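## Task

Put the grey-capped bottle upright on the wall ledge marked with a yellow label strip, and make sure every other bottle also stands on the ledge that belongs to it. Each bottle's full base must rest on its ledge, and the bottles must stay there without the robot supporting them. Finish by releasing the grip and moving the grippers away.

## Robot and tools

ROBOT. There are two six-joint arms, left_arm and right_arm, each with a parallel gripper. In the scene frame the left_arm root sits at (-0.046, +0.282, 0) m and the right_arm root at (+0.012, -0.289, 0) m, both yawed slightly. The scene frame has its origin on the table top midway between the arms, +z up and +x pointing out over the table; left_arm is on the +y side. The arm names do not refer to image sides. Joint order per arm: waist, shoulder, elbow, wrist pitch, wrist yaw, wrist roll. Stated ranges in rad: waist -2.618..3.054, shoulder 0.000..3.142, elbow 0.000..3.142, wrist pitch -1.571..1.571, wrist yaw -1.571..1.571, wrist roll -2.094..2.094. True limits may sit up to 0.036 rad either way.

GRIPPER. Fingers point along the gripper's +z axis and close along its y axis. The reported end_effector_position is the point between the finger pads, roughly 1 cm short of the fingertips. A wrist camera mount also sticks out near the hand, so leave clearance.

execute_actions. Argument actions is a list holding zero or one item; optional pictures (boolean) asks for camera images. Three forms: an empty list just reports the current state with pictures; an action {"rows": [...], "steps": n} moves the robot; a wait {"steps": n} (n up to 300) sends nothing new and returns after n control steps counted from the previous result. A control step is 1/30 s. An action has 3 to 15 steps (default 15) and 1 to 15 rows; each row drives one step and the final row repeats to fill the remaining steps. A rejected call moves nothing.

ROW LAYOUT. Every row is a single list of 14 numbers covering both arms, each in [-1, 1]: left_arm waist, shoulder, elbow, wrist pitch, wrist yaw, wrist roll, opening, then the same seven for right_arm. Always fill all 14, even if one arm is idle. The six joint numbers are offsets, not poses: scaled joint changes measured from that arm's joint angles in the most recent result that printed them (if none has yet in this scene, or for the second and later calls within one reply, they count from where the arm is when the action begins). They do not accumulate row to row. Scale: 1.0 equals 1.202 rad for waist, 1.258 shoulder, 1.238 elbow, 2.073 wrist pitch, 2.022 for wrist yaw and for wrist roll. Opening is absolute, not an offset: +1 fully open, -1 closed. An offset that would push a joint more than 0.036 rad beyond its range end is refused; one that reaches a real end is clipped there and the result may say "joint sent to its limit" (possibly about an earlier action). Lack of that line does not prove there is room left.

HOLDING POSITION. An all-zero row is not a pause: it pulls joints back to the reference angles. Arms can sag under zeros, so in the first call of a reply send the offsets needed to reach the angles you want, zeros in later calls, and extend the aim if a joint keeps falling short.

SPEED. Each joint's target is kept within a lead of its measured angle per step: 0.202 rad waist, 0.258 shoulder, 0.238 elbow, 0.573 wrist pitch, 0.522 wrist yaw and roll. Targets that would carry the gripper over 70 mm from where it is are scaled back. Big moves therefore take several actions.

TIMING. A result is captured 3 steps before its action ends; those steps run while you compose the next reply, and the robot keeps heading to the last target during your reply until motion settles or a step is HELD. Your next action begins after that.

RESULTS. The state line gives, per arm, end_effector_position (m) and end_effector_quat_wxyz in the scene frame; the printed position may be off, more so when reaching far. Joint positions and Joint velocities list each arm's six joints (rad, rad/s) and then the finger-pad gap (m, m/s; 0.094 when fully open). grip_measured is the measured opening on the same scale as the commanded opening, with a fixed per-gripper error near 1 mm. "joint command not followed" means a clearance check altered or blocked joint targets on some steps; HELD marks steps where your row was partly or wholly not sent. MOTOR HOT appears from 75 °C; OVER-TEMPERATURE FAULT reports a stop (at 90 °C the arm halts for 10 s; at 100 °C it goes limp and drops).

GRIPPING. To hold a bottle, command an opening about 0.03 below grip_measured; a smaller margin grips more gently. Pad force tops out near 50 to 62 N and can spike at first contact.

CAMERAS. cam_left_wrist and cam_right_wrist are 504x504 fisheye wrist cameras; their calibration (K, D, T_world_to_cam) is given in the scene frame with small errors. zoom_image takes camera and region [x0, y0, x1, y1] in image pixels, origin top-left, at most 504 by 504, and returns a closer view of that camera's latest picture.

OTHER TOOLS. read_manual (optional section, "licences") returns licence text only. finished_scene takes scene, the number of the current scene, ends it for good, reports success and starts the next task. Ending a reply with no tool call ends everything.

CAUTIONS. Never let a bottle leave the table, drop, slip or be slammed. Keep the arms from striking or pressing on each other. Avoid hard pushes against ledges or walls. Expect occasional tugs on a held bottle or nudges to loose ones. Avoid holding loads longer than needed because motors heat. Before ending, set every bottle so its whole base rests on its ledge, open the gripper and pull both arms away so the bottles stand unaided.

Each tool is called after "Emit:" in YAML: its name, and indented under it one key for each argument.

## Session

Emit:
execute_actions:
  actions: []

Scene clock: 0.00 s of 7800.00 s.
left_arm: end_effector_position=(+0.3326, +0.2266, +0.4045) grip_measured=+1.000 end_effector_quat_wxyz=(+0.703, +0.053, +0.707, -0.057) | right_arm: end_effector_position=(+0.3922, -0.3026, +0.4018) grip_measured=+1.000 end_effector_quat_wxyz=(+0.704, +0.009, +0.710, -0.019)
Joint positions: left_arm=[-0.015  1.05   1.043 -0.     0.012 -0.006  0.094] | right_arm=[ 0.003  1.04   1.031 -0.     0.004 -0.014  0.094]
Joint velocities: left_arm=[-0.007 -0.002 -0.002 -0.081 -0.022 -0.051  0.   ] | right_arm=[-0.002  0.002 -0.007  0.007 -0.066  0.007  0.   ]
Motor temperatures (°C, as the motors report them): left_arm=[28 26 26 28 27 29] | right_arm=[29 26 28 30 26 27]

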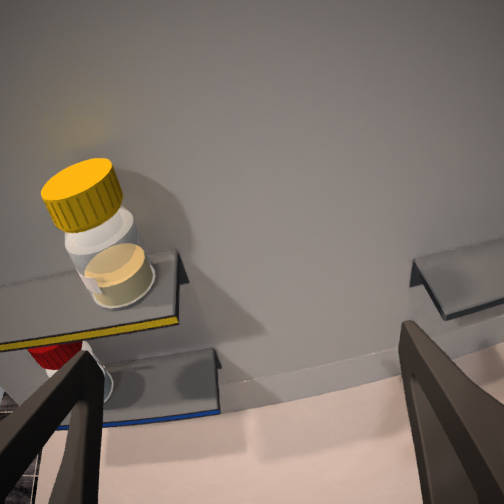

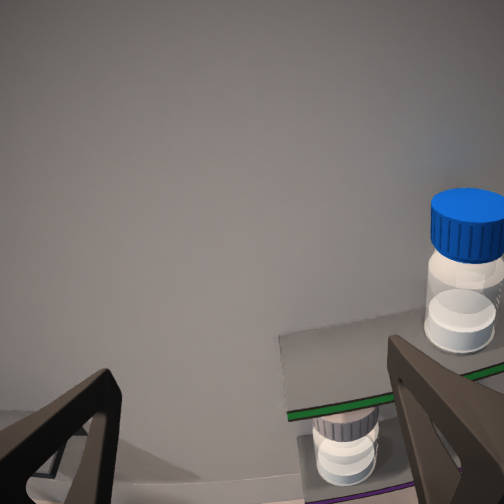

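Look wider.

Emit:
execute_actions:
  actions:
    - {"rows":[[0.25,-0.35,-0.3,-0.05,0,0,1,-0.15,-0.45,-0.45,0,0,0,1]],"steps":15}

Emit:
execute_actions:
  actions:
    - {"steps":25}
  pictures: true

Scene clock: 0.50 s of 7800.00 s.
left_arm: end_effector_position=(+0.2461, +0.3272, +0.3360) grip_measured=+1.000 end_effector_quat_wxyz=(+0.692, -0.055, +0.718, +0.049) | right_arm: end_effector_position=(+0.2852, -0.3486, +0.2956) grip_measured=+1.000 end_effector_quat_wxyz=(+0.697, +0.074, +0.709, -0.083)
Joint positions: left_arm=[ 0.28   0.622  0.675 -0.091  0.006 -0.006  0.094] | right_arm=[-0.173  0.479  0.475 -0.011  0.01  -0.014  0.094]
Joint velocities: left_arm=[ 0.017 -0.012  0.007 -0.095 -0.051  0.095  0.   ] | right_arm=[ 0.007 -0.007 -0.012  0.037 -0.081 -0.051  0.   ]
Motor temperatures (°C, as the motors report them): left_arm=[28 26 26 28 27 29] | right_arm=[29 26 28 30 26 27]
Steps of this call (steps 1 to 3: nothing new was sent; steps 4 to 15: the first 12 steps of this action). Readings (joint positions):
4: left_arm=[0.005 1.028 1.017 0.011 0.026 -0.006] | right_arm=[-0.019 1.015 1.000 0.019 -0.011 -0.014]
5: left_arm=[0.051 0.978 0.959 0.008 0.030 -0.006] | right_arm=[-0.065 0.957 0.933 0.025 -0.014 -0.014]
7: left_arm=[0.163 0.850 0.831 -0.015 0.025 -0.006] | right_arm=[-0.148 0.794 0.772 0.021 0.003 -0.014]
11: left_arm=[0.280 0.634 0.676 -0.088 0.006 -0.006] | right_arm=[-0.173 0.495 0.508 0.002 0.010 -0.014]
15: the state above

Scene clock: 1.33 s of 7800.00 s.
left_arm: end_effector_position=(+0.2461, +0.3272, +0.3359) grip_measured=+1.000 end_effector_quat_wxyz=(+0.692, -0.055, +0.718, +0.049) | right_arm: end_effector_position=(+0.2852, -0.3486, +0.2956) grip_measured=+1.000 end_effector_quat_wxyz=(+0.697, +0.074, +0.709, -0.083)
Joint positions: left_arm=[ 0.28   0.622  0.675 -0.091  0.006 -0.006  0.094] | right_arm=[-0.173  0.479  0.475 -0.011  0.01  -0.014  0.094]
Joint velocities: left_arm=[ 0.012 -0.012 -0.017 -0.037 -0.022 -0.022  0.   ] | right_arm=[ 0.002 -0.002 -0.002 -0.022 -0.066  0.022  0.   ]
Motor temperatures (°C, as the motors report them): left_arm=[28 26 26 28 27 29] | right_arm=[29 26 28 31 26 27]
Kept back: nothing.
Steps of this call (steps 1 to 3: the last 3 steps of your previous action; steps 4 to 15: the robot went on to your last target; steps 16 to 25: nothing new was sent). Readings (joint positions):
1: left_arm=[0.280 0.622 0.675 -0.091 0.006 -0.006] | right_arm=[-0.173 0.479 0.475 -0.011 0.010 -0.014]
2: left_arm=[0.280 0.622 0.675 -0.091 0.006 -0.006] | right_arm=[-0.173 0.479 0.475 -0.011 0.010 -0.014]
4: left_arm=[0.280 0.622 0.675 -0.091 0.006 -0.006] | right_arm=[-0.173 0.479 0.475 -0.011 0.010 -0.014]
8: left_arm=[0.280 0.622 0.675 -0.091 0.006 -0.006] | right_arm=[-0.173 0.479 0.475 -0.011 0.010 -0.014]
25: the state above
All arms were judged still, so your last target was given up. Only a new action makes them travel on or press farther. Fingers that are still opening or closing keep moving.
camera_calibration (this result's frames):
cam_left_wrist: T_world_to_cam=[[0.141858, -0.97846, -0.149973, 0.331408], [-0.661988, 0.0188695, -0.749277, 0.445736], [0.735967, 0.205572, -0.645052, 0.0803793], [0, 0, 0, 1]] pos_world=[0.188902, 0.299335, 0.435531]
cam_right_wrist: T_world_to_cam=[[-0.175985, -0.971295, -0.160046, -0.239152], [-0.434744, 0.222557, -0.87262, 0.505963], [0.883191, -0.0839888, -0.461431, -0.0210675], [0, 0, 0, 1]] pos_world=[0.196484, -0.346662, 0.393517]

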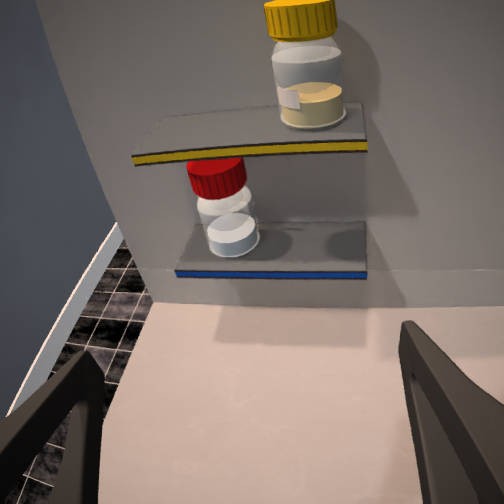

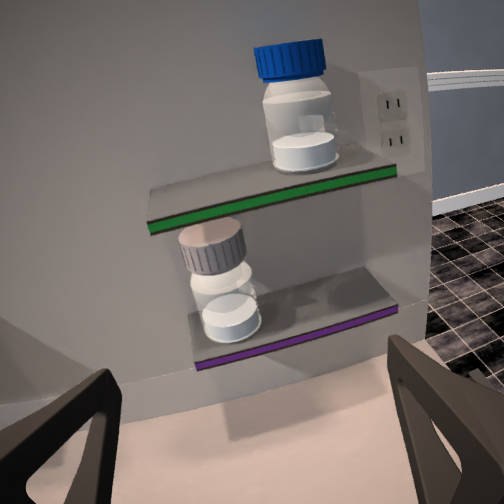

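Emit:
execute_actions:
  actions:
    - {"rows":[[0,0,0,0,0,0,1,0.087,0.875,-0.09,0.61,0,0,1]],"steps":15}

Emit:
execute_actions:
  actions:
    - {"steps":40}
  pictures: true

Scene clock: 3.53 s of 7800.00 s.
left_arm: end_effector_position=(+0.2461, +0.3272, +0.3359) grip_measured=+1.000 end_effector_quat_wxyz=(+0.692, -0.055, +0.718, +0.049) | right_arm: end_effector_position=(+0.4210, -0.3373, +0.1821) grip_measured=+1.000 end_effector_quat_wxyz=(+0.696, +0.040, +0.715, -0.049)
Joint positions: left_arm=[ 0.28   0.622  0.675 -0.091  0.006 -0.006  0.094] | right_arm=[-0.075  1.5    0.386  1.087  0.011 -0.014  0.094]
Joint velocities: left_arm=[ 0.007 -0.002 -0.007  0.066  0.022  0.051  0.   ] | right_arm=[-0.007  1.995 -0.017  0.505 -0.007  0.037  0.   ]
Motor temperatures (°C, as the motors report them): left_arm=[28 26 26 29 27 29] | right_arm=[29 26 28 31 26 27]
Steps of this call (steps 1 to 54: nothing new was sent; steps 55 to 66: the first 12 steps of this action). Readings (joint positions):
55: left_arm=[0.280 0.622 0.675 -0.091 0.006 -0.006] | right_arm=[-0.157 0.510 0.457 0.071 0.018 -0.014]
56: left_arm=[0.280 0.622 0.675 -0.091 0.006 -0.006] | right_arm=[-0.125 0.581 0.441 0.203 0.019 -0.014]
58: left_arm=[0.280 0.622 0.675 -0.091 0.006 -0.006] | right_arm=[-0.085 0.763 0.413 0.432 0.013 -0.014]
62: left_arm=[0.280 0.622 0.675 -0.091 0.006 -0.006] | right_arm=[-0.075 1.147 0.386 0.847 0.011 -0.014]
66: the state above

Scene clock: 4.87 s of 7800.00 s.
left_arm: end_effector_position=(+0.2461, +0.3272, +0.3359) grip_measured=+1.000 end_effector_quat_wxyz=(+0.692, -0.055, +0.718, +0.049) | right_arm: end_effector_position=(+0.4222, -0.3374, +0.1687) grip_measured=+1.000 end_effector_quat_wxyz=(+0.703, +0.040, +0.709, -0.050)
Joint positions: left_arm=[ 0.28   0.622  0.675 -0.091  0.006 -0.006  0.094] | right_arm=[-0.075  1.6    0.362  1.23   0.011 -0.014  0.094]
Joint velocities: left_arm=[ 0.012 -0.002 -0.002 -0.022 -0.051  0.022  0.   ] | right_arm=[-0.002 -0.007 -0.002  0.007 -0.037  0.095  0.   ]
Motor temperatures (°C, as the motors report them): left_arm=[28 26 26 29 27 29] | right_arm=[29 26 29 32 26 27]
Kept back: nothing.
Steps of this call (steps 1 to 3: the last 3 steps of your previous action; steps 4 to 30: the robot went on to your last target; steps 31 to 40: nothing new was sent). Readings (joint positions):
1: left_arm=[0.280 0.622 0.675 -0.091 0.006 -0.006] | right_arm=[-0.075 1.555 0.382 1.098 0.011 -0.014]
2: left_arm=[0.280 0.622 0.675 -0.091 0.006 -0.006] | right_arm=[-0.075 1.585 0.374 1.103 0.011 -0.014]
4: left_arm=[0.280 0.622 0.675 -0.091 0.006 -0.006] | right_arm=[-0.075 1.600 0.362 1.117 0.011 -0.014]
8: left_arm=[0.280 0.622 0.675 -0.091 0.006 -0.006] | right_arm=[-0.075 1.600 0.362 1.187 0.011 -0.014]
40: the state above
All arms were judged still, so your last target was given up. Only a new action makes them travel on or press farther. Fingers that are still opening or closing keep moving.
camera_calibration (this result's frames):
cam_left_wrist: T_world_to_cam=[[0.141858, -0.97846, -0.149973, 0.331408], [-0.661988, 0.0188695, -0.749277, 0.445736], [0.735967, 0.205572, -0.645052, 0.0803793], [0, 0, 0, 1]] pos_world=[0.188902, 0.299335, 0.435531]
cam_right_wrist: T_world_to_cam=[[-0.0811075, -0.983816, -0.159775, -0.268755], [-0.447406, 0.179182, -0.876197, 0.443586], [0.890646, 0.000418183, -0.454698, -0.175501], [0, 0, 0, 1]] pos_world=[0.332974, -0.343815, 0.265929]

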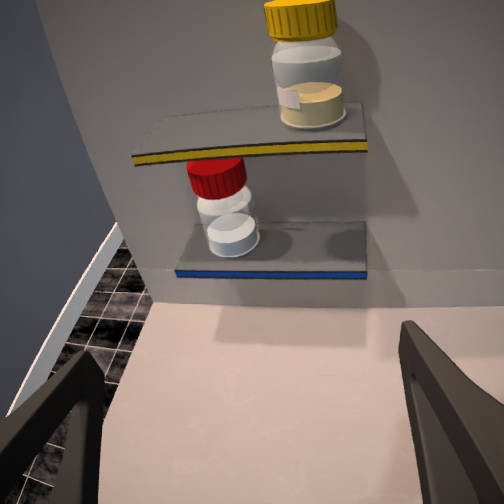

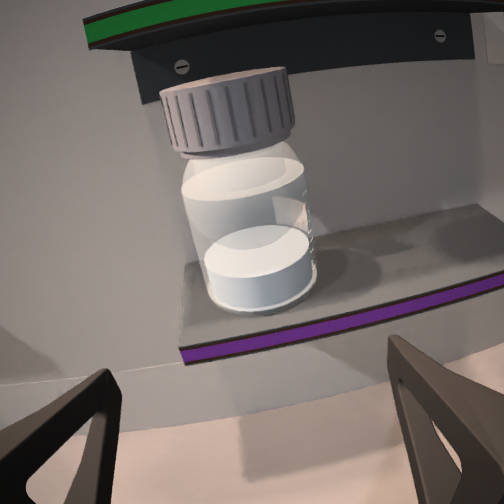

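Emit:
execute_actions:
  actions:
    - {"rows":[[0,0,0,0,0,0,1,0.01,0.06,0.1,-0.01,0,0,1],[0,0,0,0,0,0,1,0.01,0.06,0.1,-0.01,0,0,1],[0,0,0,0,0,0,1,0.01,0.06,0.1,-0.01,0,0,1],[0,0,0,0,0,0,1,0.01,0.06,0.1,-0.01,0,0,1],[0,0,0,0,0,0,1,0.01,0.15,0.22,-0.025,0,0,1],[0,0,0,0,0,0,1,0.01,0.15,0.22,-0.025,0,0,1],[0,0,0,0,0,0,1,0.01,0.15,0.22,-0.025,0,0,1],[0,0,0,0,0,0,1,0.01,0.15,0.22,-0.025,0,0,1],[0,0,0,0,0,0,1,0.01,0.247,0.355,-0.04,0,0,1]],"steps":15}

Emit:
execute_actions:
  actions:
    - {"steps":20}
  pictures: true

Scene clock: 5.47 s of 7800.00 s.
left_arm: end_effector_position=(+0.2461, +0.3272, +0.3359) grip_measured=+1.000 end_effector_quat_wxyz=(+0.692, -0.055, +0.718, +0.049) | right_arm: end_effector_position=(+0.5192, -0.3468, +0.1850) grip_measured=+1.000 end_effector_quat_wxyz=(+0.723, +0.038, +0.688, -0.049)
Joint positions: left_arm=[ 0.28   0.622  0.675 -0.091  0.006 -0.006  0.094] | right_arm=[-0.072  1.894  0.761  1.183  0.011 -0.014  0.094]
Joint velocities: left_arm=[-0.022 -0.007 -0.002 -0.022  0.066  0.051  0.   ] | right_arm=[ 0.012  0.457  0.569 -0.168 -0.007 -0.051  0.   ]
Motor temperatures (°C, as the motors report them): left_arm=[28 26 26 29 27 29] | right_arm=[29 26 29 32 26 27]
Steps of this call (steps 1 to 6: nothing new was sent; steps 7 to 18: the first 12 steps of this action). Readings (joint positions):
7: left_arm=[0.280 0.622 0.675 -0.091 0.006 -0.006] | right_arm=[-0.075 1.608 0.372 1.230 0.011 -0.014]
8: left_arm=[0.280 0.622 0.675 -0.091 0.006 -0.006] | right_arm=[-0.074 1.629 0.398 1.229 0.011 -0.014]
10: left_arm=[0.280 0.622 0.675 -0.091 0.006 -0.006] | right_arm=[-0.073 1.661 0.443 1.224 0.011 -0.014]
14: left_arm=[0.280 0.622 0.675 -0.091 0.006 -0.006] | right_arm=[-0.072 1.771 0.594 1.208 0.011 -0.014]
18: the state above

Scene clock: 6.13 s of 7800.00 s.
left_arm: end_effector_position=(+0.2461, +0.3272, +0.3359) grip_measured=+1.000 end_effector_quat_wxyz=(+0.692, -0.055, +0.718, +0.049) | right_arm: end_effector_position=(+0.5226, -0.3472, +0.1792) grip_measured=+1.000 end_effector_quat_wxyz=(+0.717, +0.038, +0.695, -0.049)
Joint positions: left_arm=[ 0.28   0.622  0.675 -0.091  0.006 -0.006  0.094] | right_arm=[-0.072  1.907  0.774  1.165  0.011 -0.014  0.094]
Joint velocities: left_arm=[-0.012 -0.017 -0.002 -0.095 -0.051  0.007  0.   ] | right_arm=[ 0.007  0.007 -0.002  0.007 -0.051  0.037  0.   ]
Motor temperatures (°C, as the motors report them): left_arm=[28 26 27 29 27 29] | right_arm=[29 26 29 32 26 27]
Kept back: nothing.
Steps of this call (steps 1 to 3: the last 3 steps of your previous action; steps 4 to 20: the robot went on to your last target). Readings (joint positions):
1: left_arm=[0.280 0.622 0.675 -0.091 0.006 -0.006] | right_arm=[-0.072 1.904 0.772 1.177 0.011 -0.014]
2: left_arm=[0.280 0.622 0.675 -0.091 0.006 -0.006] | right_arm=[-0.072 1.907 0.774 1.173 0.011 -0.014]
4: left_arm=[0.280 0.622 0.675 -0.091 0.006 -0.006] | right_arm=[-0.072 1.907 0.774 1.166 0.011 -0.014]
8: left_arm=[0.280 0.622 0.675 -0.091 0.006 -0.006] | right_arm=[-0.072 1.907 0.774 1.165 0.011 -0.014]
20: the state above
camera_calibration (this result's frames):
cam_left_wrist: T_world_to_cam=[[0.141858, -0.97846, -0.149973, 0.331408], [-0.661988, 0.0188695, -0.749277, 0.445736], [0.735967, 0.205572, -0.645052, 0.0803793], [0, 0, 0, 1]] pos_world=[0.188902, 0.299335, 0.435531]
cam_right_wrist: T_world_to_cam=[[-0.071517, -0.984785, -0.158378, -0.274208], [-0.413457, 0.17377, -0.893788, 0.482987], [0.907711, 0.00156153, -0.419594, -0.274956], [0, 0, 0, 1]] pos_world=[0.429665, -0.353535, 0.272889]

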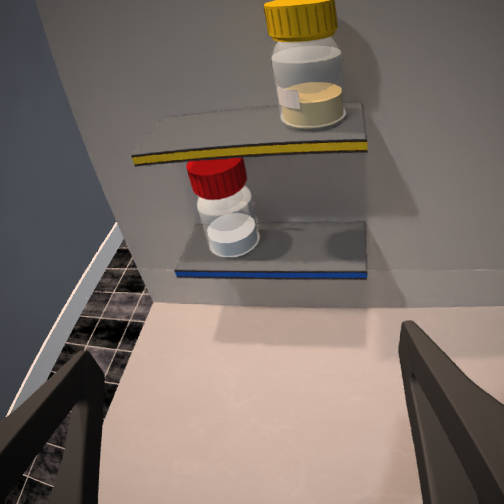

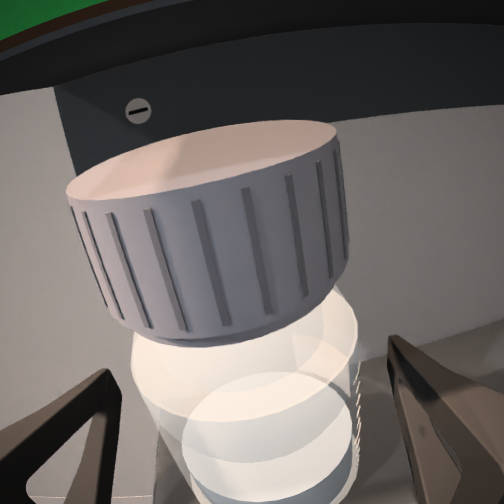

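Emit:
execute_actions:
  actions:
    - {"rows":[[0,0,0,0,0,0,1,0,0.005,0.015,0,0,0,0]],"steps":15}

Emit:
execute_actions:
  actions:
    - {"rows":[[0,0,0,0,0,0,1,0,0,0.015,0,0,0,0]],"steps":8}

Scene clock: 6.60 s of 7800.00 s.
left_arm: end_effector_position=(+0.2461, +0.3272, +0.3359) grip_measured=+1.000 end_effector_quat_wxyz=(+0.692, -0.055, +0.718, +0.049) | right_arm: end_effector_position=(+0.5234, -0.3390, +0.1808) grip_measured=+0.159 end_effector_quat_wxyz=(+0.719, +0.029, +0.693, -0.041)
Joint positions: left_arm=[ 0.28   0.622  0.675 -0.091  0.006 -0.006  0.094] | right_arm=[-0.061  1.907  0.774  1.172 -0.003 -0.015  0.054]
Joint velocities: left_arm=[-0.002 -0.012  0.012 -0.022  0.007  0.007  0.   ] | right_arm=[ 0.007  0.012 -0.012 -0.022  0.007  0.007 -0.001]
Motor temperatures (°C, as the motors report them): left_arm=[28 26 27 29 27 29] | right_arm=[29 26 29 32 26 27]
Steps of this call (steps 1 to 2: the robot went on to your last target; steps 3 to 14: the first 12 steps of this action). Readings (joint positions):
3: left_arm=[0.280 0.622 0.675 -0.091 0.006 -0.006] | right_arm=[-0.072 1.907 0.774 1.165 0.011 -0.014]
4: left_arm=[0.280 0.622 0.675 -0.091 0.006 -0.006] | right_arm=[-0.072 1.907 0.774 1.166 0.012 -0.014]
6: left_arm=[0.280 0.622 0.675 -0.091 0.006 -0.006] | right_arm=[-0.064 1.907 0.774 1.171 -0.005 -0.013]
10: left_arm=[0.280 0.622 0.675 -0.091 0.006 -0.006] | right_arm=[-0.061 1.907 0.774 1.172 -0.003 -0.015]
14: the state above

Scene clock: 6.87 s of 7800.00 s.
left_arm: end_effector_position=(+0.2461, +0.3272, +0.3359) grip_measured=+1.000 end_effector_quat_wxyz=(+0.692, -0.055, +0.718, +0.049) | right_arm: end_effector_position=(+0.5234, -0.3390, +0.1808) grip_measured=+0.159 end_effector_quat_wxyz=(+0.719, +0.029, +0.693, -0.041)
Joint positions: left_arm=[ 0.28   0.622  0.675 -0.091  0.006 -0.006  0.094] | right_arm=[-0.061  1.907  0.774  1.172 -0.003 -0.015  0.054]
Joint velocities: left_arm=[ 0.007 -0.002  0.002  0.037 -0.022 -0.037  0.   ] | right_arm=[-0.017 -0.002 -0.007  0.037  0.007 -0.007  0.   ]
Motor temperatures (°C, as the motors report them): left_arm=[28 26 27 30 27 29] | right_arm=[29 26 29 32 26 27]
Steps of this call (steps 1 to 3: the last 3 steps of your previous action; steps 4 to 8: the first 5 steps of this action, its rows measured from where the robot was after step 3). Readings (joint positions):
3: left_arm=[0.280 0.622 0.675 -0.091 0.006 -0.006] | right_arm=[-0.061 1.907 0.774 1.172 -0.003 -0.015]
4: left_arm=[0.280 0.622 0.675 -0.091 0.006 -0.006] | right_arm=[-0.061 1.907 0.774 1.172 -0.003 -0.015]
5: left_arm=[0.280 0.622 0.675 -0.091 0.006 -0.006] | right_arm=[-0.061 1.907 0.774 1.172 -0.003 -0.015]
7: left_arm=[0.280 0.622 0.675 -0.091 0.006 -0.006] | right_arm=[-0.061 1.907 0.774 1.172 -0.003 -0.015]
8: the state above

Emit:
execute_actions:
  actions:
    - {"rows":[[0,0,0,0,0,0,1,0,0,0.05,0,0,0,0.12],[0,0,0,0,0,0,1,0,0,0.05,0,0,0,0.12],[0,0,0,0,0,0,1,0,0,0.05,0,0,0,0.12],[0,0,0,0,0,0,1,0,0,0.05,0,0,0,0.12],[0,0,0,0,0,0,1,0,-0.09,-0.06,0.01,0,0,0.12],[0,0,0,0,0,0,1,0,-0.09,-0.06,0.01,0,0,0.12],[0,0,0,0,0,0,1,0,-0.09,-0.06,0.01,0,0,0.12],[0,0,0,0,0,0,1,0,-0.09,-0.06,0.01,0,0,0.12],[0,0,0,0,0,0,1,0,-0.18,-0.17,0.02,0,0,0.12],[0,0,0,0,0,0,1,0,-0.18,-0.17,0.02,0,0,0.12],[0,0,0,0,0,0,1,0,-0.18,-0.17,0.02,0,0,0.12],[0,0,0,0,0,0,1,0,-0.27,-0.27,0.03,0,0,0.12]],"steps":15}

Emit:
execute_actions:
  actions:
    - {"steps":10}
  pictures: true

Scene clock: 7.53 s of 7800.00 s.
left_arm: end_effector_position=(+0.2461, +0.3272, +0.3359) grip_measured=+1.000 end_effector_quat_wxyz=(+0.692, -0.055, +0.718, +0.049) | right_arm: end_effector_position=(+0.4707, -0.3337, +0.1837) grip_measured=+0.159 end_effector_quat_wxyz=(+0.709, +0.029, +0.704, -0.040)
Joint positions: left_arm=[ 0.28   0.622  0.675 -0.091  0.006 -0.006  0.094] | right_arm=[-0.061  1.709  0.563  1.154 -0.003 -0.015  0.054]
Joint velocities: left_arm=[-0.007  0.007 -0.017 -0.022 -0.066 -0.007  0.   ] | right_arm=[-0.012 -1.243 -1.38  -0.037 -0.066  0.037 -0.   ]
Motor temperatures (°C, as the motors report them): left_arm=[28 26 27 30 27 29] | right_arm=[29 26 29 32 26 27]
Steps of this call (steps 1 to 3: the last 3 steps of your previous action; steps 4 to 8: the robot went on to your last target; steps 9 to 20: the first 12 steps of this action). Readings (joint positions):
9: left_arm=[0.280 0.622 0.675 -0.091 0.006 -0.006] | right_arm=[-0.061 1.907 0.777 1.172 -0.003 -0.015]
10: left_arm=[0.280 0.622 0.675 -0.091 0.006 -0.006] | right_arm=[-0.061 1.907 0.782 1.167 -0.003 -0.015]
12: left_arm=[0.280 0.622 0.675 -0.091 0.006 -0.006] | right_arm=[-0.061 1.907 0.790 1.158 -0.003 -0.015]
16: left_arm=[0.280 0.622 0.675 -0.091 0.006 -0.006] | right_arm=[-0.061 1.841 0.713 1.153 -0.003 -0.015]
20: the state above

Scene clock: 7.87 s of 7800.00 s.
left_arm: end_effector_position=(+0.2461, +0.3272, +0.3359) grip_measured=+1.000 end_effector_quat_wxyz=(+0.692, -0.055, +0.718, +0.049) | right_arm: end_effector_position=(+0.4390, -0.3305, +0.1863) grip_measured=+0.159 end_effector_quat_wxyz=(+0.711, +0.029, +0.701, -0.040)
Joint positions: left_arm=[ 0.28   0.622  0.675 -0.091  0.006 -0.006  0.094] | right_arm=[-0.061  1.595  0.44   1.169 -0.003 -0.015  0.054]
Joint velocities: left_arm=[-0.012  0.012 -0.002  0.066 -0.051 -0.022  0.   ] | right_arm=[-0.017  0.002 -0.017  0.007 -0.007 -0.066  0.   ]
Motor temperatures (°C, as the motors report them): left_arm=[28 26 27 30 27 29] | right_arm=[29 26 29 32 26 27]
Kept back: nothing.
Steps of this call (steps 1 to 3: the last 3 steps of your previous action; steps 4 to 10: the robot went on to your last target). Readings (joint positions):
1: left_arm=[0.280 0.622 0.675 -0.091 0.006 -0.006] | right_arm=[-0.061 1.664 0.514 1.155 -0.003 -0.015]
2: left_arm=[0.280 0.622 0.675 -0.091 0.006 -0.006] | right_arm=[-0.061 1.628 0.474 1.160 -0.003 -0.015]
4: left_arm=[0.280 0.622 0.675 -0.091 0.006 -0.006] | right_arm=[-0.061 1.596 0.441 1.167 -0.003 -0.015]
8: left_arm=[0.280 0.622 0.675 -0.091 0.006 -0.006] | right_arm=[-0.061 1.595 0.440 1.169 -0.003 -0.015]
10: the state above
camera_calibration (this result's frames):
cam_left_wrist: T_world_to_cam=[[0.141858, -0.97846, -0.149973, 0.331408], [-0.661988, 0.0188695, -0.749277, 0.445736], [0.735967, 0.205572, -0.645052, 0.0803793], [0, 0, 0, 1]] pos_world=[0.188902, 0.299335, 0.435531]
cam_right_wrist: T_world_to_cam=[[-0.0490681, -0.98621, -0.158057, -0.272946], [-0.433067, 0.163606, -0.886389, 0.455744], [0.900025, 0.0249558, -0.435123, -0.182071], [0, 0, 0, 1]] pos_world=[0.347843, -0.339201, 0.281603]

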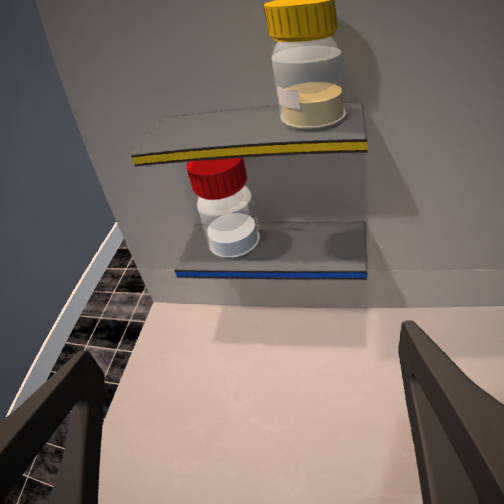

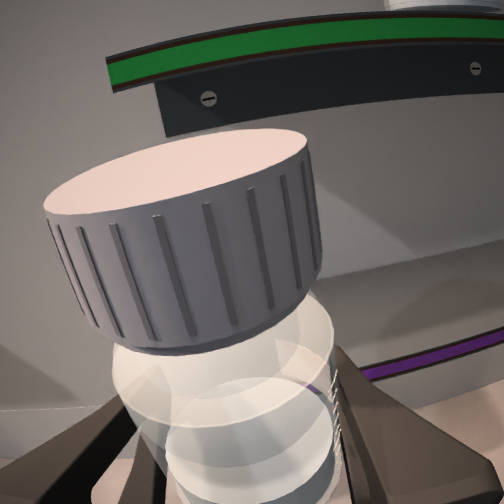

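Emit:
execute_actions:
  actions:
    - {"rows":[[0,0.29,0.39,0.02,0,0,1,0,-0.11,0.09,-0.12,0,0,0.12],[0,0.29,0.39,0.02,0,0,1,0,-0.11,0.09,-0.12,0,0,0.12],[0,0.29,0.39,0.02,0,0,1,0,-0.11,0.09,-0.12,0,0,0.12],[0,0.29,0.39,0.02,0,0,1,0,-0.22,0.19,-0.24,0,0,0.12],[0,0.29,0.39,0.02,0,0,1,0,-0.22,0.19,-0.24,0,0,0.12],[0,0.29,0.39,0.02,0,0,1,0,-0.22,0.19,-0.24,0,0,0.12],[-0.3,0.29,0.39,0.02,0,0,1,0,-0.33,0.29,-0.36,0,0,0.12],[-0.3,0.29,0.39,0.02,0,0,1,0,-0.33,0.29,-0.36,0,0,0.12],[-0.3,0.29,0.39,0.02,0,0,1,0,-0.33,0.29,-0.36,0,0,0.12],[-0.734,0.29,0.39,0.02,0,0,1,0.2,-0.433,0.39,-0.465,0,0,0.12]],"steps":15}

Emit:
execute_actions:
  actions:
    - {"steps":22}

Scene clock: 8.60 s of 7800.00 s.
left_arm: end_effector_position=(+0.3029, +0.1992, +0.4638) grip_measured=+1.000 end_effector_quat_wxyz=(+0.740, +0.075, +0.662, -0.089) | right_arm: end_effector_position=(+0.4308, -0.3007, +0.3400) grip_measured=+0.159 end_effector_quat_wxyz=(+0.736, +0.010, +0.677, -0.020)
Joint positions: left_arm=[-0.113  1.002  1.148 -0.035 -0.007 -0.006  0.094] | right_arm=[ 0.018  1.194  0.776  0.502  0.021 -0.015  0.054]
Joint velocities: left_arm=[-2.112  0.002 -0.002 -0.081  0.037  0.051  0.   ] | right_arm=[ 1.219 -0.94   0.911 -1.282  0.051 -0.051 -0.001]
Motor temperatures (°C, as the motors report them): left_arm=[28 26 27 30 27 29] | right_arm=[29 26 29 33 26 27]
Steps of this call (steps 1 to 10: the robot went on to your last target; steps 11 to 22: the first 12 steps of this action). Readings (joint positions):
11: left_arm=[0.280 0.654 0.709 -0.112 0.006 -0.006] | right_arm=[-0.061 1.579 0.449 1.127 -0.003 -0.015]
12: left_arm=[0.280 0.731 0.781 -0.118 0.006 -0.006] | right_arm=[-0.061 1.553 0.463 1.058 -0.003 -0.015]
14: left_arm=[0.280 0.899 0.947 -0.096 0.006 -0.006] | right_arm=[-0.061 1.498 0.502 0.953 -0.003 -0.015]
18: left_arm=[0.189 1.005 1.125 -0.059 -0.019 -0.006] | right_arm=[-0.061 1.345 0.639 0.699 -0.003 -0.015]
22: the state above

Scene clock: 9.33 s of 7800.00 s.
left_arm: end_effector_position=(+0.2203, +0.0418, +0.4626) grip_measured=+1.000 end_effector_quat_wxyz=(+0.692, +0.242, +0.623, -0.273) | right_arm: end_effector_position=(+0.3969, -0.2296, +0.3759) grip_measured=+0.159 end_effector_quat_wxyz=(+0.713, -0.060, +0.696, +0.050)
Joint positions: left_arm=[-0.602  1.002  1.148 -0.04   0.016 -0.006  0.094] | right_arm=[ 0.185  1.054  0.901  0.176 -0.011 -0.015  0.054]
Joint velocities: left_arm=[-0.007 -0.012  0.012  0.037 -0.066 -0.022  0.   ] | right_arm=[-0.017 -0.007  0.007 -0.022 -0.037  0.037 -0.001]
Motor temperatures (°C, as the motors report them): left_arm=[28 26 27 30 27 29] | right_arm=[29 26 29 33 26 27]
Kept back: nothing.
Steps of this call (steps 1 to 3: the last 3 steps of your previous action; steps 4 to 22: the robot went on to your last target). Readings (joint positions):
1: left_arm=[-0.188 1.002 1.148 -0.037 -0.005 -0.006] | right_arm=[0.064 1.162 0.807 0.454 0.020 -0.015]
2: left_arm=[-0.262 1.002 1.148 -0.039 -0.004 -0.006] | right_arm=[0.110 1.131 0.837 0.405 0.014 -0.015]
4: left_arm=[-0.412 1.002 1.148 -0.039 -0.001 -0.006] | right_arm=[0.173 1.083 0.880 0.341 -0.008 -0.015]
8: left_arm=[-0.598 1.002 1.148 -0.040 0.020 -0.006] | right_arm=[0.185 1.054 0.901 0.287 -0.014 -0.015]
22: the state above

Swing right to waist 0.78.

Emit:
execute_actions:
  actions:
    - {"rows":[[0,0,0.01,0,0,0,1,0.2,0,0.01,0.01,0,0,0.12],[0,0,0.01,0,0,0,1,0.2,0,0.01,0.01,0,0,0.12],[0,0,0.01,0,0,0,1,0.2,0,0.01,0.01,0,0,0.12],[0,0,0.01,0,0,0,1,0.35,0,0.01,0.01,0,0,0.12],[0,0,0.01,0,0,0,1,0.35,0,0.01,0.01,0,0,0.12],[0,0,0.01,0,0,0,1,0.35,0,0.01,0.01,0,0,0.12],[0,0,0.01,0,0,0,1,0.495,0,0.01,0.01,0,0,0.12]],"steps":15}

Emit:
execute_actions:
  actions:
    - {"steps":15}
  pictures: true

Scene clock: 9.87 s of 7800.00 s.
left_arm: end_effector_position=(+0.2204, +0.0419, +0.4626) grip_measured=+1.000 end_effector_quat_wxyz=(+0.692, +0.242, +0.623, -0.272) | right_arm: end_effector_position=(+0.2923, -0.0186, +0.3724) grip_measured=+0.159 end_effector_quat_wxyz=(+0.658, -0.274, +0.649, +0.267)
Joint positions: left_arm=[-0.602  1.002  1.148 -0.04   0.016 -0.006  0.094] | right_arm=[ 0.789  1.054  0.901  0.162 -0.035 -0.014  0.054]
Joint velocities: left_arm=[-0.012 -0.012  0.002 -0.007 -0.081  0.007  0.   ] | right_arm=[ 0.012 -0.012 -0.022 -0.037 -0.022  0.007 -0.001]
Motor temperatures (°C, as the motors report them): left_arm=[28 26 27 30 27 29] | right_arm=[29 26 29 33 26 27]
Steps of this call (steps 1 to 4: the robot went on to your last target; steps 5 to 16: the first 12 steps of this action). Readings (joint positions):
5: left_arm=[-0.602 1.002 1.148 -0.040 0.016 -0.006] | right_arm=[0.213 1.054 0.901 0.173 0.013 -0.014]
6: left_arm=[-0.602 1.002 1.148 -0.040 0.016 -0.006] | right_arm=[0.269 1.054 0.901 0.172 0.029 -0.014]
8: left_arm=[-0.602 1.002 1.148 -0.040 0.016 -0.006] | right_arm=[0.400 1.054 0.901 0.167 0.018 -0.014]
12: left_arm=[-0.602 1.002 1.148 -0.040 0.016 -0.006] | right_arm=[0.667 1.054 0.901 0.163 0.003 -0.014]
16: the state above

Scene clock: 10.37 s of 7800.00 s.
left_arm: end_effector_position=(+0.2204, +0.0419, +0.4626) grip_measured=+1.000 end_effector_quat_wxyz=(+0.692, +0.242, +0.623, -0.272) | right_arm: end_effector_position=(+0.2947, -0.0211, +0.3724) grip_measured=+0.159 end_effector_quat_wxyz=(+0.661, -0.268, +0.651, +0.261)
Joint positions: left_arm=[-0.602  1.002  1.148 -0.04   0.016 -0.006  0.094] | right_arm=[ 0.787  1.054  0.901  0.162 -0.018 -0.014  0.054]
Joint velocities: left_arm=[-0.017 -0.017 -0.002  0.022 -0.007  0.022  0.   ] | right_arm=[-0.007 -0.002 -0.012 -0.037  0.007  0.022 -0.   ]
Motor temperatures (°C, as the motors report them): left_arm=[28 26 27 30 27 29] | right_arm=[29 26 29 33 26 27]
Kept back: nothing.
Steps of this call (steps 1 to 3: the last 3 steps of your previous action; steps 4 to 15: the robot went on to your last target). Readings (joint positions):
1: left_arm=[-0.602 1.002 1.148 -0.040 0.016 -0.006] | right_arm=[0.788 1.054 0.901 0.162 -0.033 -0.014]
2: left_arm=[-0.602 1.002 1.148 -0.040 0.016 -0.006] | right_arm=[0.787 1.054 0.901 0.162 -0.029 -0.014]
4: left_arm=[-0.602 1.002 1.148 -0.040 0.016 -0.006] | right_arm=[0.787 1.054 0.901 0.162 -0.024 -0.014]
8: left_arm=[-0.602 1.002 1.148 -0.040 0.016 -0.006] | right_arm=[0.787 1.054 0.901 0.162 -0.021 -0.014]
15: the state above
camera_calibration (this result's frames):
cam_left_wrist: T_world_to_cam=[[-0.656647, -0.739133, -0.149992, 0.240857], [-0.315834, 0.450088, -0.835266, 0.474385], [0.684882, -0.501102, -0.528992, 0.226847], [0, 0, 0, 1]] pos_world=[0.152621, 0.0781839, 0.552365]
cam_right_wrist: T_world_to_cam=[[0.717146, -0.678553, -0.15896, -0.164437], [-0.409767, -0.226045, -0.883739, 0.491474], [0.563731, 0.698906, -0.440156, 0.136193], [0, 0, 0, 1]] pos_world=[0.242539, -0.0956702, 0.468142]

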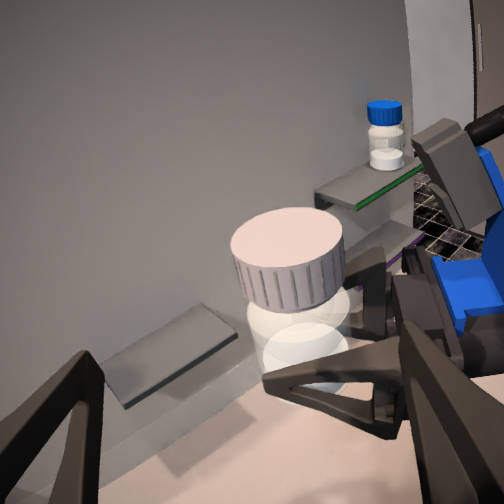

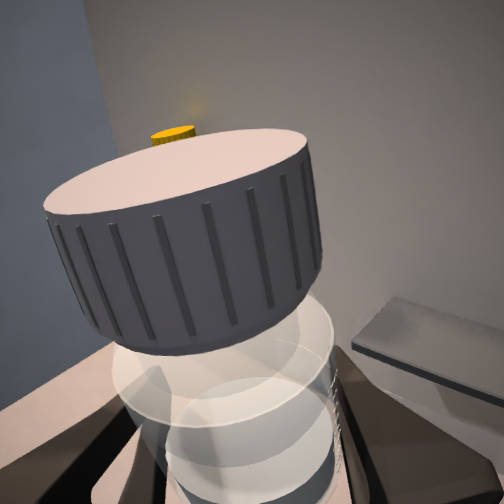

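Emit:
execute_actions:
  actions:
    - {"rows":[[-0.012,0.02,-0.03,0.01,0,0,1,0,0,0.01,0.01,0,0,0.12],[-0.012,0.02,-0.03,0.01,0,0,1,0,0,0.01,0.01,0,0,0.12],[-0.012,0.02,-0.03,0.01,0,0,1,0,0,0.01,0.01,0,0,0.12],[-0.012,0.1,0.02,0.02,0,0,1,0,0,0.01,0.01,0,0,0.12],[-0.012,0.1,0.02,0.02,0,0,1,0,0,0.01,0.01,0,0,0.12],[-0.012,0.19,0.08,0.03,0,0,1,0,0,0.01,0.01,0,0,0.12],[-0.012,0.19,0.08,0.03,0,0,1,0,0,0.01,0.01,0,0,0.12],[-0.012,0.278,0.14,0.04,0,0,1,0,0,0.01,0.01,0,0,0.12]],"steps":15}

Emit:
execute_actions:
  actions:
    - {"steps":15}
  pictures: true

Scene clock: 11.70 s of 7800.00 s.
left_arm: end_effector_position=(+0.2917, -0.0267, +0.4282) grip_measured=+1.000 end_effector_quat_wxyz=(+0.659, +0.254, +0.655, -0.268) | right_arm: end_effector_position=(+0.2984, -0.0244, +0.3609) grip_measured=+0.158 end_effector_quat_wxyz=(+0.650, -0.268, +0.667, +0.248)
Joint positions: left_arm=[-0.609  1.347  1.303  0.057  0.019 -0.017  0.094] | right_arm=[ 0.781  1.056  0.897  0.127 -0.004 -0.018  0.054]
Joint velocities: left_arm=[-0.017  0.252  0.002 -0.022  0.037  0.022  0.   ] | right_arm=[-0.066  0.1   -0.11  -0.403  0.095 -0.051 -0.001]
Motor temperatures (°C, as the motors report them): left_arm=[28 26 27 30 27 29] | right_arm=[29 26 29 34 26 27]
Steps of this call (steps 1 to 15: the robot went on to your last target; steps 16 to 28: nothing new was sent; steps 29 to 40: the first 12 steps of this action). Readings (joint positions):
29: left_arm=[-0.603 1.002 1.145 -0.035 0.016 -0.006] | right_arm=[0.787 1.054 0.901 0.160 -0.018 -0.014]
30: left_arm=[-0.605 1.002 1.139 -0.028 0.016 -0.006] | right_arm=[0.787 1.054 0.901 0.159 -0.018 -0.014]
32: left_arm=[-0.608 1.016 1.135 -0.025 0.016 -0.006] | right_arm=[0.787 1.054 0.901 0.155 -0.018 -0.014]
36: left_arm=[-0.609 1.192 1.237 0.012 0.016 -0.006] | right_arm=[0.787 1.054 0.901 0.152 -0.018 -0.014]
40: the state above

Scene clock: 12.20 s of 7800.00 s.
left_arm: end_effector_position=(+0.2931, -0.0280, +0.4241) grip_measured=+1.000 end_effector_quat_wxyz=(+0.655, +0.255, +0.659, -0.266) | right_arm: end_effector_position=(+0.2991, -0.0226, +0.3545) grip_measured=+0.158 end_effector_quat_wxyz=(+0.643, -0.272, +0.672, +0.247)
Joint positions: left_arm=[-0.609  1.354  1.303  0.051  0.019 -0.016  0.094] | right_arm=[ 0.781  1.063  0.895  0.117 -0.009 -0.018  0.054]
Joint velocities: left_arm=[-0.002  0.002 -0.002 -0.007  0.037 -0.037  0.   ] | right_arm=[-0.007 -0.012 -0.007 -0.051 -0.007  0.022  0.002]
Motor temperatures (°C, as the motors report them): left_arm=[28 26 27 31 27 29] | right_arm=[29 26 29 34 26 27]
Kept back: nothing.
Steps of this call (steps 1 to 3: the last 3 steps of your previous action; steps 4 to 15: the robot went on to your last target). Readings (joint positions):
1: left_arm=[-0.609 1.352 1.303 0.055 0.019 -0.017] | right_arm=[0.781 1.059 0.895 0.118 -0.002 -0.018]
2: left_arm=[-0.609 1.354 1.303 0.052 0.019 -0.017] | right_arm=[0.781 1.062 0.895 0.115 -0.005 -0.018]
4: left_arm=[-0.609 1.354 1.303 0.051 0.019 -0.016] | right_arm=[0.781 1.063 0.895 0.115 -0.007 -0.018]
8: left_arm=[-0.609 1.354 1.303 0.051 0.019 -0.016] | right_arm=[0.781 1.063 0.895 0.117 -0.009 -0.018]
15: the state above
All arms were judged still, so your last target was given up. Only a new action makes them travel on or press farther. Fingers that are still opening or closing keep moving.
camera_calibration (this result's frames):
cam_left_wrist: T_world_to_cam=[[-0.676676, -0.722916, -0.139646, 0.233181], [-0.379729, 0.505148, -0.775004, 0.491379], [0.630805, -0.471399, -0.616334, 0.175413], [0, 0, 0, 1]] pos_world=[0.233727, 0.00304048, 0.521497]
cam_right_wrist: T_world_to_cam=[[0.699805, -0.696563, -0.158346, -0.166966], [-0.449927, -0.257636, -0.855096, 0.478304], [0.554833, 0.669645, -0.493697, 0.147881], [0, 0, 0, 1]] pos_world=[0.249996, -0.092102, 0.455566]

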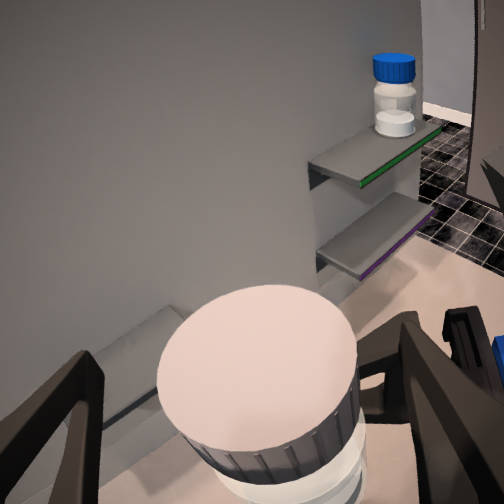

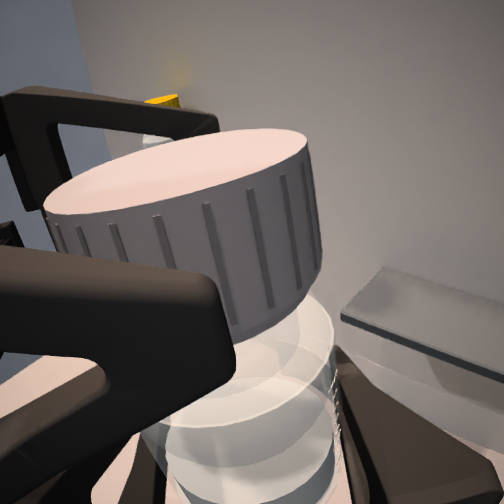

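Emit:
execute_actions:
  actions:
    - {"rows":[[0,0,0.01,0,0,0,0.08,0,0,0,0,0,0,0.12]],"steps":15}

Emit:
execute_actions:
  actions:
    - {"rows":[[0,0,0.01,0,0,0,0.08,0,0,0,0,0,0,1]],"steps":12}
  pictures: true

Scene clock: 14.17 s of 7800.00 s.
left_arm: end_effector_position=(+0.2897, -0.0316, +0.4228) grip_measured=+0.121 end_effector_quat_wxyz=(+0.651, +0.262, +0.659, -0.272) | right_arm: end_effector_position=(+0.2988, -0.0218, +0.3500) grip_measured=+0.158 end_effector_quat_wxyz=(+0.637, -0.275, +0.677, +0.246)
Joint positions: left_arm=[-0.614  1.354  1.303  0.046  0.032 -0.016  0.053] | right_arm=[ 0.781  1.065  0.895  0.102 -0.014 -0.018  0.054]
Joint velocities: left_arm=[-0.007 -0.012  0.002 -0.066 -0.007 -0.037 -0.001] | right_arm=[-0.007 -0.002 -0.017  0.022 -0.007 -0.037  0.   ]
Motor temperatures (°C, as the motors report them): left_arm=[28 26 27 31 27 29] | right_arm=[29 26 29 34 26 27]
Steps of this call (steps 1 to 47: nothing new was sent; steps 48 to 59: the first 12 steps of this action). Readings (joint positions):
48: left_arm=[-0.609 1.354 1.303 0.051 0.019 -0.016] | right_arm=[0.781 1.063 0.895 0.114 -0.009 -0.018]
49: left_arm=[-0.609 1.354 1.303 0.051 0.019 -0.016] | right_arm=[0.781 1.063 0.895 0.110 -0.009 -0.018]
51: left_arm=[-0.614 1.354 1.303 0.047 0.032 -0.015] | right_arm=[0.781 1.065 0.895 0.104 -0.012 -0.018]
55: left_arm=[-0.614 1.354 1.303 0.046 0.032 -0.016] | right_arm=[0.781 1.065 0.895 0.102 -0.014 -0.018]
59: the state above

Scene clock: 14.57 s of 7800.00 s.
left_arm: end_effector_position=(+0.2898, -0.0315, +0.4214) grip_measured=+0.121 end_effector_quat_wxyz=(+0.649, +0.262, +0.661, -0.271) | right_arm: end_effector_position=(+0.2995, -0.0229, +0.3474) grip_measured=+1.000 end_effector_quat_wxyz=(+0.634, -0.275, +0.681, +0.242)
Joint positions: left_arm=[-0.614  1.354  1.303  0.04   0.032 -0.018  0.053] | right_arm=[ 0.78   1.065  0.895  0.092 -0.009 -0.02   0.094]
Joint velocities: left_arm=[-0.017 -0.002 -0.002  0.022 -0.051  0.007 -0.   ] | right_arm=[ 0.007 -0.027 -0.002 -0.037  0.007  0.051  0.   ]
Motor temperatures (°C, as the motors report them): left_arm=[28 26 27 31 27 29] | right_arm=[29 26 29 34 26 27]
Steps of this call (steps 1 to 3: the last 3 steps of your previous action; steps 4 to 12: the first 9 steps of this action, its rows measured from where the robot was after step 3). Readings (joint positions):
3: left_arm=[-0.614 1.354 1.303 0.046 0.032 -0.016] | right_arm=[0.781 1.065 0.895 0.102 -0.014 -0.018]
4: left_arm=[-0.614 1.354 1.303 0.044 0.032 -0.016] | right_arm=[0.781 1.065 0.895 0.102 -0.014 -0.018]
5: left_arm=[-0.614 1.354 1.303 0.043 0.032 -0.018] | right_arm=[0.780 1.065 0.895 0.098 -0.009 -0.019]
7: left_arm=[-0.614 1.354 1.303 0.043 0.032 -0.018] | right_arm=[0.780 1.065 0.895 0.094 -0.009 -0.020]
11: left_arm=[-0.614 1.354 1.303 0.040 0.032 -0.018] | right_arm=[0.780 1.065 0.895 0.092 -0.009 -0.020]
12: the state above
camera_calibration (this result's frames):
cam_left_wrist: T_world_to_cam=[[-0.691107, -0.709565, -0.137436, 0.231643], [-0.377741, 0.51673, -0.768312, 0.486733], [0.616184, -0.47907, -0.625147, 0.181871], [0, 0, 0, 1]] pos_world=[0.231882, -0.0000144516, 0.519495]
cam_right_wrist: T_world_to_cam=[[0.696095, -0.700423, -0.157668, -0.16775], [-0.466289, -0.274071, -0.841106, 0.472013], [0.545918, 0.659008, -0.517379, 0.154982], [0, 0, 0, 1]] pos_world=[0.252257, -0.0902656, 0.450749]

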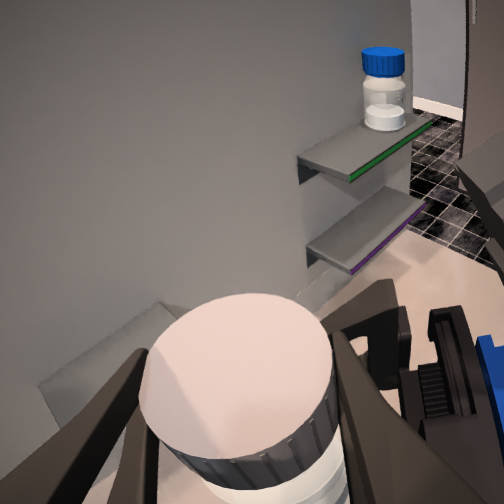

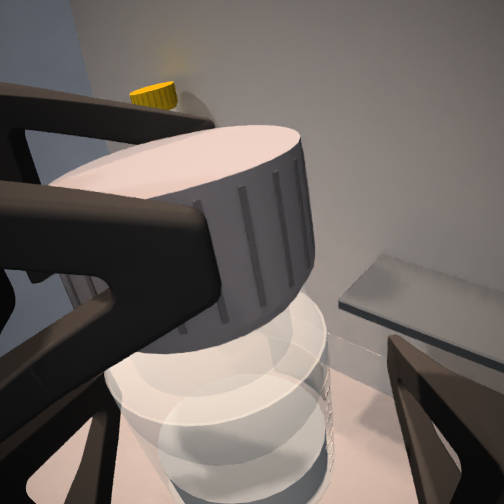

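Emit:
execute_actions:
  actions:
    - {"rows":[[0,0,0.01,0.01,0,0,0.08,0,-0.3,-0.25,0.03,0,0,1]],"steps":15}

Emit:
execute_actions:
  actions:
    - {"rows":[[0,-0.3,-0.12,0,0,0,0.08,-0.6,0,0,0,0,0,1],[0,-0.3,-0.12,0,0,0,0.08,-0.6,0,0,0,0,0,1],[0,-0.3,-0.12,0,0,0,0.08,-0.6,0,0,0,0,0,1],[0,-0.3,-0.12,0,0,0,0.08,-0.6,0,0,0,0,0,1],[0.25,-0.3,-0.12,0,0,0,0.08,-0.6,0,0,0,0,0,1],[0.25,-0.3,-0.12,0,0,0,0.08,-0.6,0,0,0,0,0,1],[0.25,-0.3,-0.12,0,0,0,0.08,-0.6,0,0,0,0,0,1],[0.5,-0.3,-0.12,0,0,0,0.08,-0.6,0,0,0,0,0,1]],"steps":15}

Emit:
execute_actions:
  actions:
    - {"rows":[[0.2,0,0.01,0.01,0,0,0.08,-0.1,0,0,0,0,0,1],[0.2,0,0.01,0.01,0,0,0.08,-0.1,0,0,0,0,0,1],[0.2,0,0.01,0.01,0,0,0.08,-0.1,0,0,0,0,0,1],[0.2,0,0.01,0.01,0,0,0.08,-0.1,0,0,0,0,0,1],[0.42,0,0.01,0.01,0,0,0.08,-0.1,0,0,0,0,0,1]],"steps":15}

Emit:
execute_actions:
  actions:
    - {"steps":12}
  pictures: true

Scene clock: 15.23 s of 7800.00 s.
left_arm: end_effector_position=(+0.2897, -0.0315, +0.4197) grip_measured=+0.121 end_effector_quat_wxyz=(+0.647, +0.263, +0.663, -0.270) | right_arm: end_effector_position=(+0.2437, -0.0739, +0.3282) grip_measured=+1.000 end_effector_quat_wxyz=(+0.670, -0.262, +0.646, +0.256)
Joint positions: left_arm=[-0.614  1.354  1.303  0.033  0.032 -0.018  0.053] | right_arm=[ 0.78   0.696  0.588  0.136 -0.009 -0.02   0.094]
Joint velocities: left_arm=[-0.002 -0.002 -0.002  0.022 -0.022 -0.007 -0.   ] | right_arm=[-0.007 -0.017 -0.027 -0.051  0.022  0.007  0.   ]
Motor temperatures (°C, as the motors report them): left_arm=[28 26 27 31 27 29] | right_arm=[29 26 29 35 26 27]
Steps of this call (steps 1 to 3: the last 3 steps of your previous action; steps 4 to 8: the robot went on to your last target; steps 9 to 20: the first 12 steps of this action). Readings (joint positions):
9: left_arm=[-0.614 1.354 1.303 0.040 0.032 -0.018] | right_arm=[0.780 1.037 0.859 0.118 -0.009 -0.020]
10: left_arm=[-0.614 1.354 1.303 0.039 0.032 -0.018] | right_arm=[0.780 0.967 0.782 0.134 -0.009 -0.020]
12: left_arm=[-0.614 1.354 1.303 0.035 0.032 -0.018] | right_arm=[0.780 0.798 0.640 0.126 -0.009 -0.020]
16: left_arm=[-0.614 1.354 1.303 0.033 0.032 -0.018] | right_arm=[0.780 0.696 0.588 0.131 -0.009 -0.020]
20: the state above

Scene clock: 15.73 s of 7800.00 s.
left_arm: end_effector_position=(+0.2926, +0.1770, +0.4748) grip_measured=+0.121 end_effector_quat_wxyz=(+0.749, +0.103, +0.642, -0.128) | right_arm: end_effector_position=(+0.3280, -0.2795, +0.3282) grip_measured=+1.000 end_effector_quat_wxyz=(+0.717, -0.016, +0.697, +0.002)
Joint positions: left_arm=[-0.153  0.993  1.145  0.004  0.048 -0.018  0.053] | right_arm=[ 0.067  0.696  0.588  0.136  0.001 -0.02   0.094]
Joint velocities: left_arm=[ 2.127 -0.032  0.017  0.168 -0.037 -0.007  0.001] | right_arm=[-0.198 -0.002  0.002 -0.037  0.051  0.022  0.   ]
Motor temperatures (°C, as the motors report them): left_arm=[28 26 27 31 27 29] | right_arm=[29 26 29 35 26 27]
Steps of this call (steps 1 to 3: the last 3 steps of your previous action; steps 4 to 15: the first 12 steps of this action, its rows measured from where the robot was after step 3). Readings (joint positions):
3: left_arm=[-0.614 1.354 1.303 0.033 0.032 -0.018] | right_arm=[0.780 0.696 0.588 0.136 -0.009 -0.020]
4: left_arm=[-0.614 1.330 1.277 0.044 0.032 -0.018] | right_arm=[0.748 0.696 0.588 0.136 -0.027 -0.020]
5: left_arm=[-0.614 1.280 1.225 0.036 0.032 -0.018] | right_arm=[0.679 0.696 0.588 0.136 -0.031 -0.020]
7: left_arm=[-0.614 1.172 1.158 -0.017 0.032 -0.018] | right_arm=[0.528 0.696 0.588 0.136 -0.024 -0.020]
11: left_arm=[-0.449 1.042 1.145 -0.022 0.060 -0.018] | right_arm=[0.229 0.696 0.588 0.136 -0.016 -0.020]
15: the state above

Scene clock: 16.23 s of 7800.00 s.
left_arm: end_effector_position=(+0.2851, +0.4112, +0.4707) grip_measured=+0.121 end_effector_quat_wxyz=(+0.743, -0.128, +0.644, +0.132) | right_arm: end_effector_position=(+0.3269, -0.3162, +0.3282) grip_measured=+1.000 end_effector_quat_wxyz=(+0.716, +0.024, +0.697, -0.039)
Joint positions: left_arm=[ 0.493  0.993  1.145 -0.013 -0.007 -0.019  0.053] | right_arm=[-0.049  0.696  0.588  0.136  0.001 -0.02   0.094]
Joint velocities: left_arm=[ 0.002  0.007 -0.007  0.037  0.183 -0.007 -0.   ] | right_arm=[-0.002 -0.012 -0.012 -0.007 -0.007  0.051  0.   ]
Motor temperatures (°C, as the motors report them): left_arm=[28 26 27 31 27 29] | right_arm=[29 26 29 35 26 27]
Steps of this call (steps 1 to 3: the last 3 steps of your previous action; steps 4 to 15: the first 12 steps of this action, its rows measured from where the robot was after step 3). Readings (joint positions):
3: left_arm=[-0.017 0.993 1.145 -0.001 0.012 -0.018] | right_arm=[0.064 0.696 0.588 0.136 0.000 -0.020]
4: left_arm=[0.022 0.993 1.145 -0.003 0.030 -0.019] | right_arm=[0.046 0.696 0.588 0.136 -0.010 -0.020]
5: left_arm=[0.083 0.993 1.145 -0.003 0.043 -0.019] | right_arm=[0.009 0.696 0.588 0.136 -0.011 -0.020]
7: left_arm=[0.192 0.993 1.145 -0.008 0.017 -0.019] | right_arm=[-0.040 0.696 0.588 0.136 -0.001 -0.020]
11: left_arm=[0.436 0.993 1.145 -0.012 0.017 -0.019] | right_arm=[-0.049 0.696 0.588 0.136 0.001 -0.020]
15: the state above

Scene clock: 16.63 s of 7800.00 s.
left_arm: end_effector_position=(+0.2857, +0.4096, +0.4707) grip_measured=+0.121 end_effector_quat_wxyz=(+0.743, -0.124, +0.644, +0.129) | right_arm: end_effector_position=(+0.3269, -0.3162, +0.3282) grip_measured=+1.000 end_effector_quat_wxyz=(+0.716, +0.024, +0.697, -0.039)
Joint positions: left_arm=[ 0.493  0.993  1.145 -0.013  0.002 -0.019  0.053] | right_arm=[-0.049  0.696  0.588  0.136  0.001 -0.02   0.094]
Joint velocities: left_arm=[ 0.012 -0.002 -0.002 -0.037 -0.022 -0.007  0.   ] | right_arm=[-0.002 -0.017 -0.007 -0.037 -0.022 -0.007  0.   ]
Motor temperatures (°C, as the motors report them): left_arm=[28 26 27 31 27 29] | right_arm=[29 26 29 35 26 27]
Kept back: nothing.
Steps of this call (steps 1 to 3: the last 3 steps of your previous action; steps 4 to 12: the robot went on to your last target). Readings (joint positions):
1: left_arm=[0.493 0.993 1.145 -0.013 -0.004 -0.019] | right_arm=[-0.049 0.696 0.588 0.136 0.001 -0.020]
2: left_arm=[0.493 0.993 1.145 -0.013 -0.002 -0.019] | right_arm=[-0.049 0.696 0.588 0.136 0.001 -0.020]
4: left_arm=[0.493 0.993 1.145 -0.013 -0.001 -0.019] | right_arm=[-0.049 0.696 0.588 0.136 0.001 -0.020]
8: left_arm=[0.493 0.993 1.145 -0.013 0.002 -0.019] | right_arm=[-0.049 0.696 0.588 0.136 0.001 -0.020]
12: the state above
camera_calibration (this result's frames):
cam_left_wrist: T_world_to_cam=[[0.371948, -0.918233, -0.136025, 0.329745], [-0.514216, -0.0818207, -0.853749, 0.619498], [0.772811, 0.387497, -0.502603, -0.0308647], [0, 0, 0, 1]] pos_world=[0.21976, 0.365431, 0.558237]
cam_right_wrist: T_world_to_cam=[[-0.0396067, -0.987557, -0.152191, -0.247396], [-0.422536, 0.154576, -0.893068, 0.526556], [0.90548, 0.0289349, -0.423401, -0.024225], [0, 0, 0, 1]] pos_world=[0.234626, -0.325009, 0.422342]

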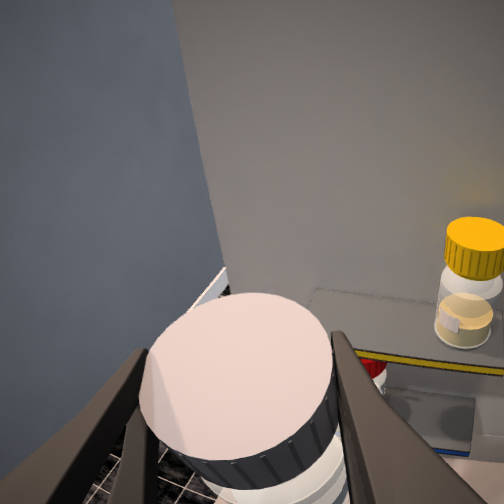

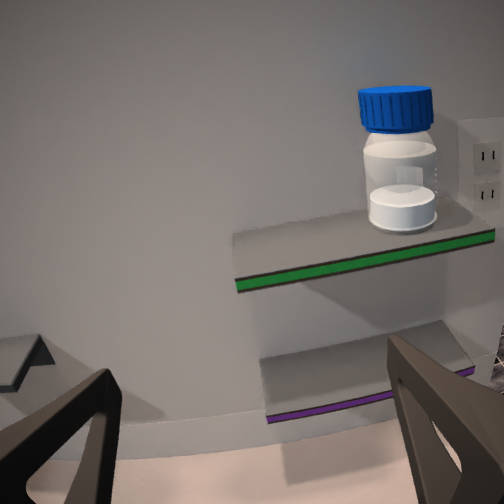

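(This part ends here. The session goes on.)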